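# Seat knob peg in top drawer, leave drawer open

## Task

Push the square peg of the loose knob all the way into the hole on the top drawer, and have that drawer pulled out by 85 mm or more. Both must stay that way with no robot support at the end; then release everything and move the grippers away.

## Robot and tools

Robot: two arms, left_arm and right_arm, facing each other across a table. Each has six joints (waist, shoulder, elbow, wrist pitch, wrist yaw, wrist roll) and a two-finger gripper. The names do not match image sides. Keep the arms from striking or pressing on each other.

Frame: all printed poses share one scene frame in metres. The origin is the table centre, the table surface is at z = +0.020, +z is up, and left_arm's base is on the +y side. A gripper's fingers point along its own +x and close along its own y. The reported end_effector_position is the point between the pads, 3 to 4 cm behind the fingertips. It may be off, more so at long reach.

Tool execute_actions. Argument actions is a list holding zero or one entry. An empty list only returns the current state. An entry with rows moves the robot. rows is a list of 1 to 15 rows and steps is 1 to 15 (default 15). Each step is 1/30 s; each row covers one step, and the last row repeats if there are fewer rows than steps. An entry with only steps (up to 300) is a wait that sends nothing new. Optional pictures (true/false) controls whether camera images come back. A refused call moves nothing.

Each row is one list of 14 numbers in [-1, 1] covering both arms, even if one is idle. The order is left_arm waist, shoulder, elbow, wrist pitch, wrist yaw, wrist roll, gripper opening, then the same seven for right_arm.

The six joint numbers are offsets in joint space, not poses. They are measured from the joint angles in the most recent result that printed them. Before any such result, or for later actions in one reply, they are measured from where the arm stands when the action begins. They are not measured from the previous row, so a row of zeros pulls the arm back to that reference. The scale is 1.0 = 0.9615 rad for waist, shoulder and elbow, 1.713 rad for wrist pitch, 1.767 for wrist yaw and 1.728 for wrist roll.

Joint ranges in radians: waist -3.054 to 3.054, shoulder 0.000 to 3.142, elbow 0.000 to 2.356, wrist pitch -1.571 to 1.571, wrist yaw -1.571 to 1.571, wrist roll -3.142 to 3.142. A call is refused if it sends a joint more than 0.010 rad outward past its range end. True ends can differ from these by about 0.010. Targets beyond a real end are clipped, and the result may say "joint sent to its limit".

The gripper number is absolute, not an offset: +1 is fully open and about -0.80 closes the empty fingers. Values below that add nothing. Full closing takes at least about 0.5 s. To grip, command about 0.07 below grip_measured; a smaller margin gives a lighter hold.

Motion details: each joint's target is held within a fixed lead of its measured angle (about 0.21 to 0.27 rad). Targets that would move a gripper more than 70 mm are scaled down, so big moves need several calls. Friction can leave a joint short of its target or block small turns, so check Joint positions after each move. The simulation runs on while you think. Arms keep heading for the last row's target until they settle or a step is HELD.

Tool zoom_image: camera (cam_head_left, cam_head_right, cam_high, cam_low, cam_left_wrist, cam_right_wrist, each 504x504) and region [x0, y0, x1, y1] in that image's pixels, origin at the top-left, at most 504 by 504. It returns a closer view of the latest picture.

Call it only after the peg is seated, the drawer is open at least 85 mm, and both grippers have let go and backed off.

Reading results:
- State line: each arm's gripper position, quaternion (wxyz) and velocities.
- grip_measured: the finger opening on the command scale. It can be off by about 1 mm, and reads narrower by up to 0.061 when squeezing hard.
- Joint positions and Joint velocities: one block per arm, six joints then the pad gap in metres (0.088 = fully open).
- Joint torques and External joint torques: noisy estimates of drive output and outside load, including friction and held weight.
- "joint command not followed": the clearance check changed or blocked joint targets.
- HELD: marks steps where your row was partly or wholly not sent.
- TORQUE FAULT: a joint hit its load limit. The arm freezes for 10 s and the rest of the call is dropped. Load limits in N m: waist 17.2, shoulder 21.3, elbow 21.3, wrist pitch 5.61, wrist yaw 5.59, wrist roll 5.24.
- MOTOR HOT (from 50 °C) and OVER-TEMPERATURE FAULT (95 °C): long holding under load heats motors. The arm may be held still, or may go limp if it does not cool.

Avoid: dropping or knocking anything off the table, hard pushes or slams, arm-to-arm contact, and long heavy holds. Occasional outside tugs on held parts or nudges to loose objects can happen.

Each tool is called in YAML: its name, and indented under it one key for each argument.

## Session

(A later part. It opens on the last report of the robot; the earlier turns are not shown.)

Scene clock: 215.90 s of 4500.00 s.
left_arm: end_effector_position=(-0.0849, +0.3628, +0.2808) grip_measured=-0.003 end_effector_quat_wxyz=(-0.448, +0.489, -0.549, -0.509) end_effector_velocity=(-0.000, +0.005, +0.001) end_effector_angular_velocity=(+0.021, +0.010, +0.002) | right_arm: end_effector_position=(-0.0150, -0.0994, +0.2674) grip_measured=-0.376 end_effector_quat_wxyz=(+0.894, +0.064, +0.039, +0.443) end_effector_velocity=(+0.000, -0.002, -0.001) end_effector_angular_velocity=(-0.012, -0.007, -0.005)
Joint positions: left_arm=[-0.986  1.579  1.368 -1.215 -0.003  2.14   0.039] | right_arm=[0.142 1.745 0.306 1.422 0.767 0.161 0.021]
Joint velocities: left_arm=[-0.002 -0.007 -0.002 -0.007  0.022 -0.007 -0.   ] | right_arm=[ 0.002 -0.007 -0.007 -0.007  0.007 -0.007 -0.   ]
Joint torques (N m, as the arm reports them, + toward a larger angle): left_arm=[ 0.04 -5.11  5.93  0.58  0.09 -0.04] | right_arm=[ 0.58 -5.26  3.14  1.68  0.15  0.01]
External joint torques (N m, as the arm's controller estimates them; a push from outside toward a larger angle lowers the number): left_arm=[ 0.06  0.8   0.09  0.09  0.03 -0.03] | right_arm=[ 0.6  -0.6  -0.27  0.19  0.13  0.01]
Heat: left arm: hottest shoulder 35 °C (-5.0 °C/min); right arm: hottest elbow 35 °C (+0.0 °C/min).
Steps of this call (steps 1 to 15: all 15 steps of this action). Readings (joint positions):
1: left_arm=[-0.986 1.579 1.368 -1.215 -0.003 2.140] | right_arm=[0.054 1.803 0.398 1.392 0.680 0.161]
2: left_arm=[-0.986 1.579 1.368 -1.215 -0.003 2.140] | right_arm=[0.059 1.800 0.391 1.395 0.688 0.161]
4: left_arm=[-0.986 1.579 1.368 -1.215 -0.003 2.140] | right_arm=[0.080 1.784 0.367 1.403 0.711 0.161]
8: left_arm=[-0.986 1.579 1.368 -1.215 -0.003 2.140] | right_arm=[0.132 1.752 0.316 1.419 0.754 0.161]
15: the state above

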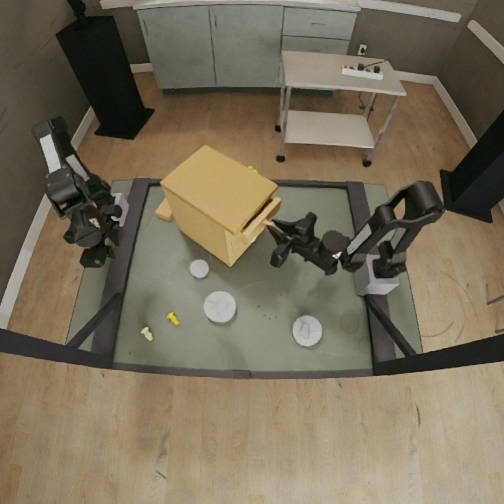

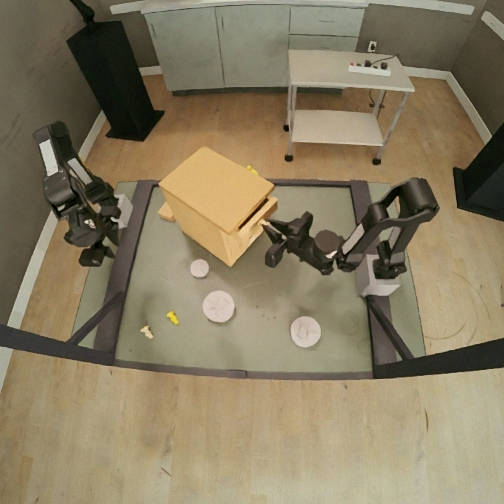

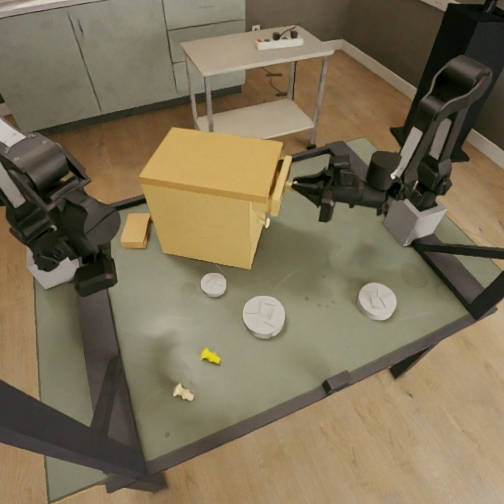

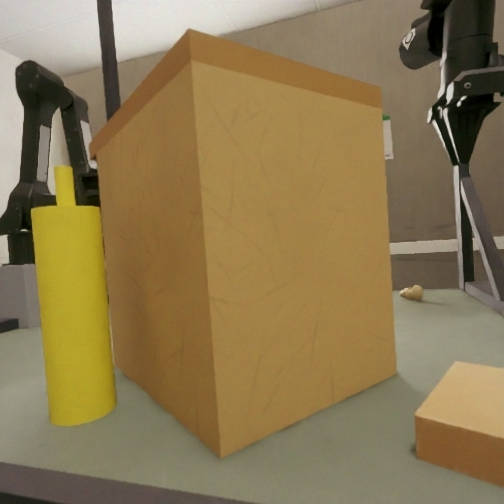

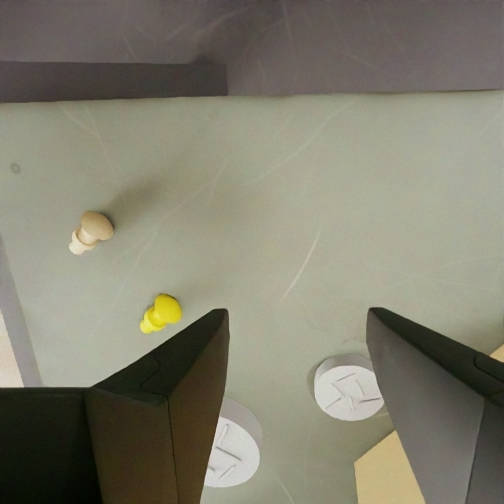

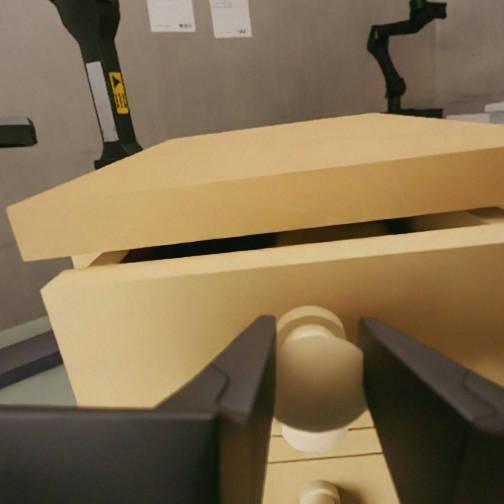

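execute_actions:
  actions:
    - {"rows":[[0,0,0,0,0,0,0,0.04,-0.03,-0.04,0.008,0.022,0,-0.5],[0,0,0,0,0,0,0,0.04,-0.03,-0.04,0.008,0.022,0,-0.5],[0,0,0,0,0,0,0,0.085,-0.06,-0.07,0.015,0.045,0,-0.5],[0,0,0,0,0,0,0,0.085,-0.06,-0.07,0.015,0.045,0,-0.5],[0,0,0,0,0,0,0,0.129,-0.085,-0.102,0.021,0.069,0,-0.5]],"steps":15}
  pictures: false

execute_actions:
  actions:
    - {"rows":[[0,0,0,0,0,0,0,0,0,0,0,0,0,0.5]],"steps":12}
  pictures: false

execute_actions:
  actions:
    - {"rows":[[0,0,0,0,0,0,0,0.16,-0.078,-0.088,0.012,0.086,0,0.5]],"steps":15}

zoom_image:
  camera: "cam_high"
  region: [260,140,360,240]

Scene clock: 228.20 s of 4500.00 s.
left_arm: end_effector_position=(-0.0849, +0.3628, +0.2808) grip_measured=-0.003 end_effector_quat_wxyz=(-0.448, +0.489, -0.549, -0.509) end_effector_velocity=(+0.002, +0.001, -0.000) end_effector_angular_velocity=(-0.001, -0.009, +0.006) | right_arm: end_effector_position=(-0.0339, -0.1272, +0.2678) grip_measured=-0.376 end_effector_quat_wxyz=(+0.895, +0.064, +0.037, +0.440) end_effector_velocity=(+0.001, -0.002, +0.001) end_effector_angular_velocity=(+0.003, -0.004, -0.005)
Joint positions: left_arm=[-0.986  1.579  1.368 -1.215 -0.003  2.14   0.039] | right_arm=[0.255 1.679 0.213 1.449 0.886 0.161 0.021]
Joint velocities: left_arm=[-0.002 -0.002 -0.002 -0.007 -0.007 -0.007 -0.   ] | right_arm=[ 0.002 -0.007 -0.007  0.007  0.007 -0.007 -0.   ]
Joint torques (N m, as the arm reports them, + toward a larger angle): left_arm=[-0.02 -5.05  5.69  0.58  0.1  -0.01] | right_arm=[ 1.08 -4.92  2.92  1.8   0.08  0.01]
External joint torques (N m, as the arm's controller estimates them; a push from outside toward a larger angle lowers the number): left_arm=[-0.02  0.89 -0.2   0.06  0.04  0.  ] | right_arm=[ 1.06 -0.92 -0.29  0.38  0.08  0.01]
Heat: left arm: hottest shoulder 35 °C (-3.0 °C/min); right arm: hottest elbow 33 °C (-2.0 °C/min).
Steps of this call (steps 1 to 15: the robot went on to your last target; steps 16 to 90: nothing new was sent; then 8.80 s passed at rest; steps 91 to 105: all 15 steps of this action). Readings (joint positions):
91: left_arm=[-0.986 1.579 1.368 -1.215 -0.003 2.140] | right_arm=[0.146 1.743 0.302 1.423 0.773 0.161]
92: left_arm=[-0.986 1.579 1.368 -1.215 -0.003 2.140] | right_arm=[0.154 1.739 0.295 1.426 0.783 0.161]
94: left_arm=[-0.986 1.579 1.368 -1.215 -0.003 2.140] | right_arm=[0.182 1.723 0.272 1.433 0.812 0.161]
98: left_arm=[-0.986 1.579 1.368 -1.215 -0.003 2.140] | right_arm=[0.247 1.686 0.221 1.446 0.867 0.161]
105: the state above

Scene clock: 228.60 s of 4500.00 s.
left_arm: end_effector_position=(-0.0849, +0.3628, +0.2808) grip_measured=-0.003 end_effector_quat_wxyz=(-0.448, +0.489, -0.549, -0.509) end_effector_velocity=(+0.001, +0.003, -0.000) end_effector_angular_velocity=(+0.009, -0.003, -0.011) | right_arm: end_effector_position=(-0.0337, -0.1272, +0.2678) grip_measured=+0.481 end_effector_quat_wxyz=(+0.895, +0.064, +0.037, +0.440) end_effector_velocity=(+0.000, -0.000, -0.004) end_effector_angular_velocity=(-0.017, +0.001, +0.005)
Joint positions: left_arm=[-0.986  1.579  1.368 -1.215 -0.003  2.14   0.039] | right_arm=[0.254 1.679 0.213 1.449 0.886 0.161 0.063]
Joint velocities: left_arm=[-0.002 -0.002 -0.002 -0.007  0.007  0.007 -0.   ] | right_arm=[-0.002 -0.002 -0.002 -0.022 -0.007  0.007  0.009]
Joint torques (N m, as the arm reports them, + toward a larger angle): left_arm=[-0.08 -4.99  5.92  0.56  0.12 -0.02] | right_arm=[ 0.03 -3.41  3.67  1.23  0.02  0.01]
External joint torques (N m, as the arm's controller estimates them; a push from outside toward a larger angle lowers the number): left_arm=[-0.06  0.93  0.07  0.06  0.06 -0.01] | right_arm=[ 0.03  0.57  0.46 -0.19  0.01  0.01]
Heat: left arm: hottest shoulder 35 °C (-3.0 °C/min); right arm: hottest elbow 33 °C (-2.0 °C/min).
Steps of this call (steps 1 to 12: all 12 steps of this action). Readings (joint positions):
1: left_arm=[-0.986 1.579 1.368 -1.215 -0.003 2.140] | right_arm=[0.254 1.679 0.213 1.449 0.886 0.161]
2: left_arm=[-0.986 1.579 1.368 -1.215 -0.003 2.140] | right_arm=[0.254 1.679 0.213 1.449 0.886 0.161]
4: left_arm=[-0.986 1.579 1.368 -1.215 -0.003 2.140] | right_arm=[0.254 1.679 0.213 1.449 0.886 0.161]
8: left_arm=[-0.986 1.579 1.368 -1.215 -0.003 2.140] | right_arm=[0.254 1.679 0.213 1.449 0.886 0.161]
12: the state above

Scene clock: 229.10 s of 4500.00 s.
left_arm: end_effector_position=(-0.0849, +0.3628, +0.2808) grip_measured=-0.003 end_effector_quat_wxyz=(-0.448, +0.489, -0.549, -0.509) end_effector_velocity=(+0.004, +0.000, -0.000) end_effector_angular_velocity=(-0.001, -0.009, +0.011) | right_arm: end_effector_position=(-0.0551, -0.1552, +0.2687) grip_measured=+0.497 end_effector_quat_wxyz=(+0.895, +0.065, +0.036, +0.440) end_effector_velocity=(-0.001, -0.001, +0.002) end_effector_angular_velocity=(+0.002, -0.011, +0.010)
Joint positions: left_arm=[-0.986  1.579  1.368 -1.215 -0.003  2.14   0.039] | right_arm=[0.404 1.613 0.134 1.465 1.034 0.161 0.063]
Joint velocities: left_arm=[ 0.002 -0.007 -0.007 -0.007 -0.007 -0.007  0.   ] | right_arm=[ 0.002 -0.002 -0.007  0.022 -0.007 -0.022 -0.   ]
Joint torques (N m, as the arm reports them, + toward a larger angle): left_arm=[-0.15 -5.1   5.92  0.56  0.08 -0.01] | right_arm=[ 0.29 -3.64  2.88  1.43  0.14  0.02]
External joint torques (N m, as the arm's controller estimates them; a push from outside toward a larger angle lowers the number): left_arm=[-0.15  0.82  0.09  0.08  0.03 -0.01] | right_arm=[ 0.29 -0.28 -0.2   0.09  0.13  0.02]
Heat: left arm: hottest shoulder 35 °C (-3.0 °C/min); right arm: hottest elbow 33 °C (-2.0 °C/min).
Steps of this call (steps 1 to 15: all 15 steps of this action). Readings (joint positions):
1: left_arm=[-0.986 1.579 1.368 -1.215 -0.003 2.140] | right_arm=[0.269 1.673 0.205 1.449 0.916 0.161]
2: left_arm=[-0.986 1.579 1.368 -1.215 -0.003 2.140] | right_arm=[0.309 1.657 0.188 1.453 0.954 0.161]
4: left_arm=[-0.986 1.579 1.368 -1.215 -0.003 2.140] | right_arm=[0.370 1.630 0.153 1.461 0.994 0.161]
8: left_arm=[-0.986 1.579 1.368 -1.215 -0.003 2.140] | right_arm=[0.398 1.617 0.137 1.464 1.026 0.161]
15: the state above

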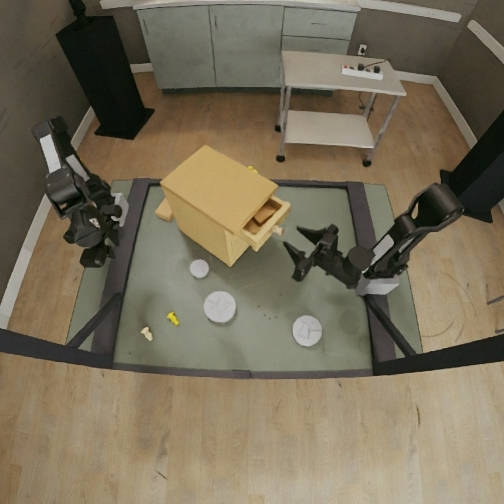

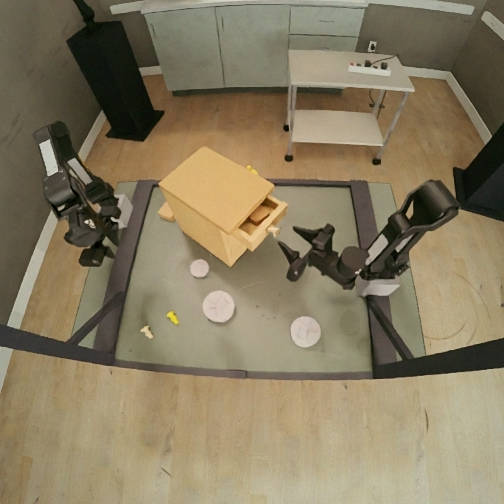

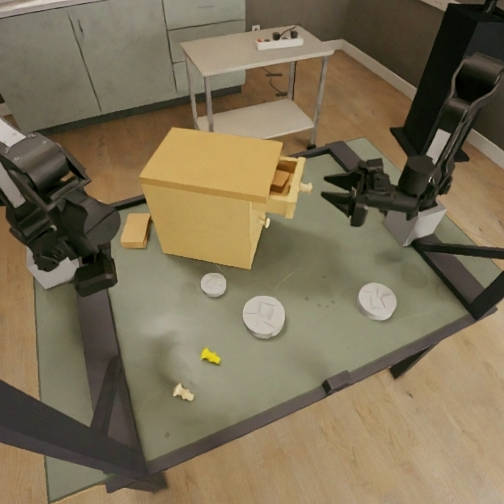

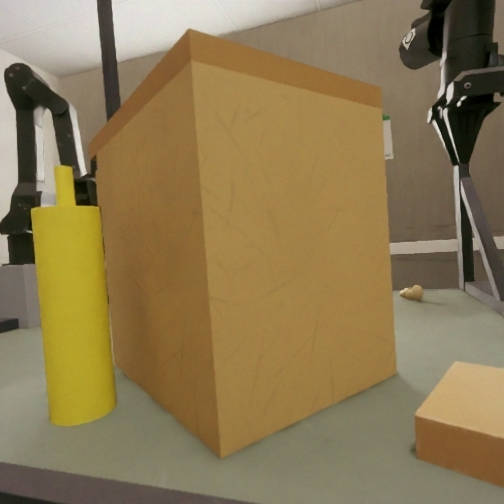

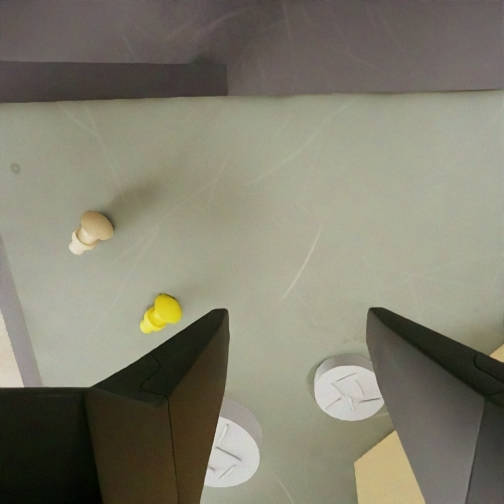

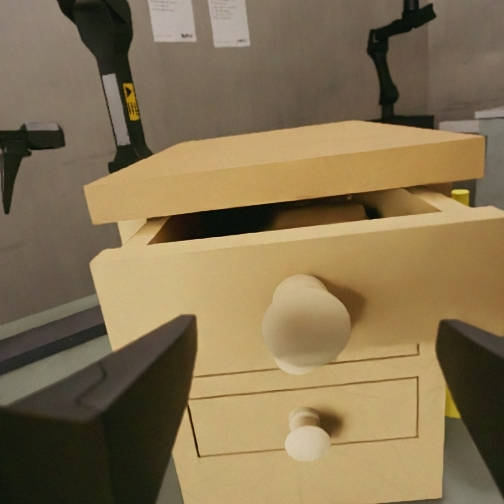

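Region (260, 140, 360, 240) of cam_high's 504x504 image, scaled by 5.040, with more detail than that image has.

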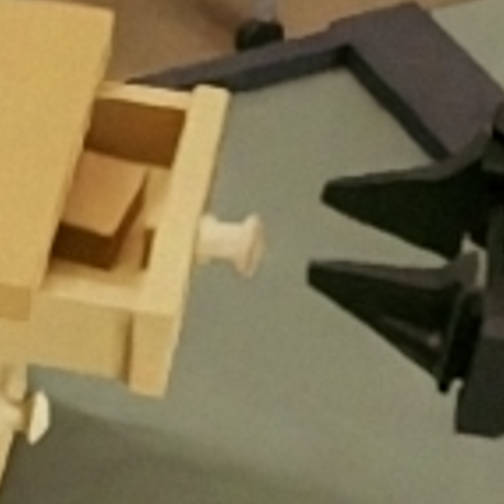

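execute_actions:
  actions:
    - {"rows":[[0,0,0,0,0,0,0,0.5,-0.05,0,0,0,0,0.5]],"steps":15}

zoom_image:
  camera: "cam_head_left"
  region: [240,190,310,260]

Scene clock: 233.27 s of 4500.00 s.
left_arm: end_effector_position=(-0.0849, +0.3628, +0.2808) grip_measured=-0.003 end_effector_quat_wxyz=(-0.448, +0.489, -0.549, -0.509) end_effector_velocity=(+0.006, +0.001, -0.001) end_effector_angular_velocity=(-0.006, -0.030, +0.008) | right_arm: end_effector_position=(-0.1884, -0.1764, +0.2779) grip_measured=+0.497 end_effector_quat_wxyz=(+0.764, +0.074, +0.054, +0.639) end_effector_velocity=(-0.010, -0.004, +0.000) end_effector_angular_velocity=(-0.005, -0.024, +0.044)
Joint positions: left_arm=[-0.986  1.579  1.368 -1.215 -0.003  2.14   0.039] | right_arm=[0.878 1.574 0.133 1.465 1.031 0.161 0.063]
Joint velocities: left_arm=[-0.002 -0.002 -0.002 -0.022 -0.022 -0.007 -0.   ] | right_arm=[ 0.037 -0.007 -0.002 -0.007 -0.007 -0.022 -0.   ]
Joint torques (N m, as the arm reports them, + toward a larger angle): left_arm=[ 0.13 -4.99  5.78  0.61  0.07  0.01] | right_arm=[ 0.3  -3.54  3.79  1.13  0.12  0.01]
External joint torques (N m, as the arm's controller estimates them; a push from outside toward a larger angle lowers the number): left_arm=[ 0.11  0.93 -0.07  0.12  0.02  0.01] | right_arm=[ 0.32 -0.26  0.57 -0.21  0.12  0.01]
Heat: left arm: hottest shoulder 35 °C (-3.0 °C/min); right arm: hottest shoulder 32 °C (-2.0 °C/min).
Steps of this call (steps 1 to 15: the robot went on to your last target; steps 16 to 90: nothing new was sent; then 0.67 s passed at rest; steps 91 to 105: all 15 steps of this action). Readings (joint positions):
91: left_arm=[-0.986 1.579 1.368 -1.215 -0.003 2.140] | right_arm=[0.425 1.609 0.134 1.465 1.045 0.161]
92: left_arm=[-0.986 1.579 1.368 -1.215 -0.003 2.140] | right_arm=[0.483 1.600 0.132 1.465 1.044 0.161]
94: left_arm=[-0.986 1.579 1.368 -1.215 -0.003 2.140] | right_arm=[0.604 1.583 0.133 1.465 1.036 0.161]
98: left_arm=[-0.986 1.579 1.368 -1.215 -0.003 2.140] | right_arm=[0.816 1.576 0.133 1.465 1.031 0.161]
105: the state above

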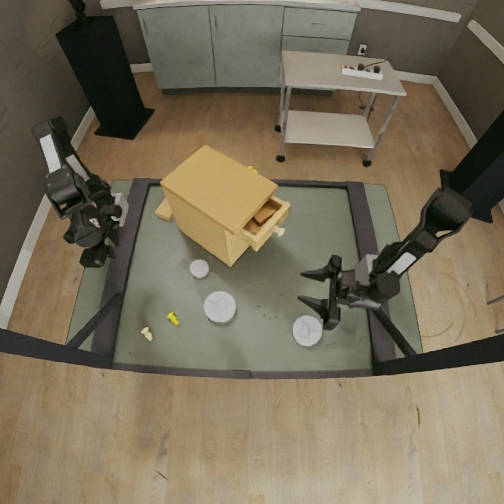

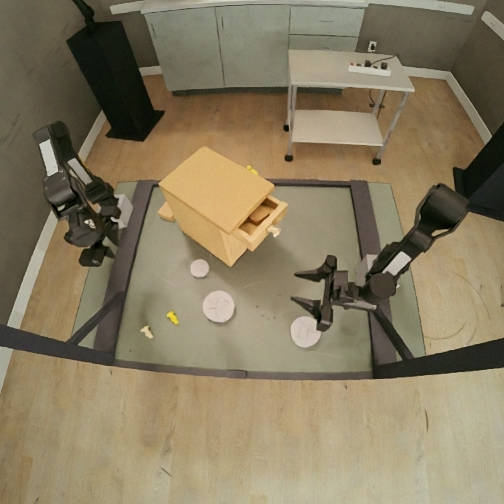

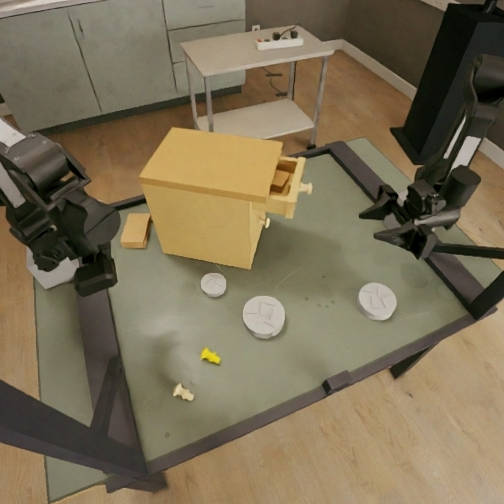

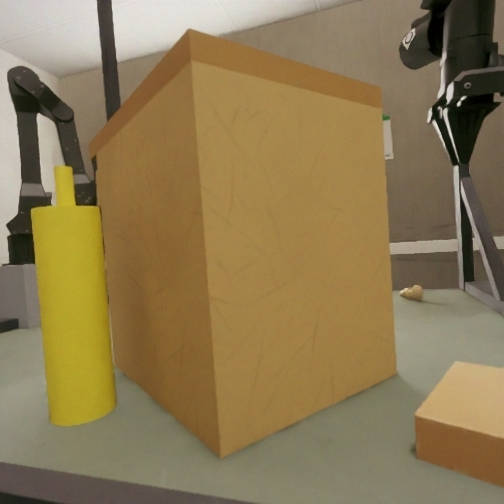

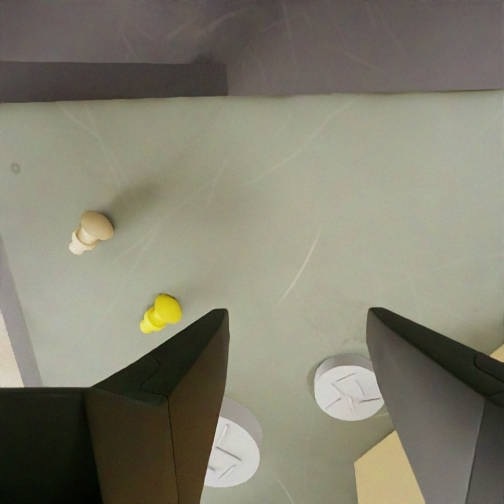

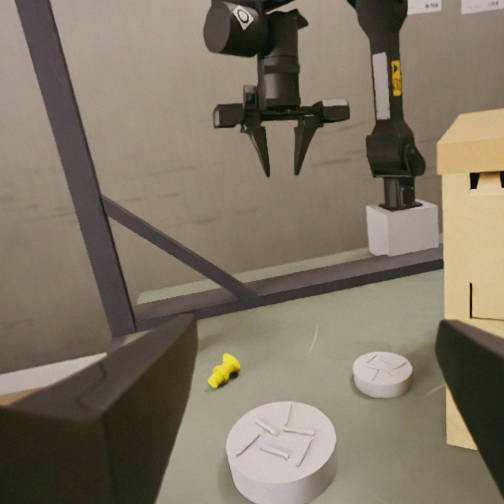

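Region (240, 190, 310, 260) of cam_head_left's 504x504 image, scaled by 7.200, with more detail than that image has.

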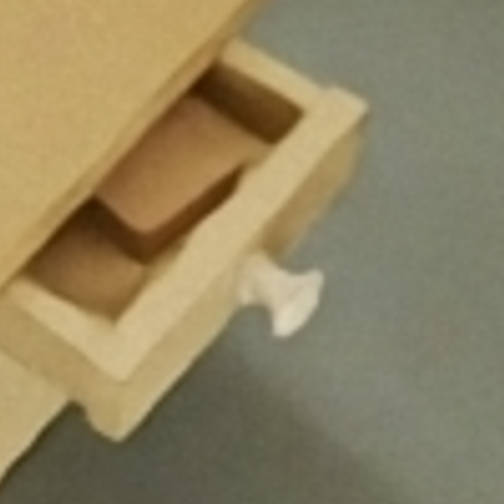

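finished_scene:
  scene: 2

The scene is finished: the task was done.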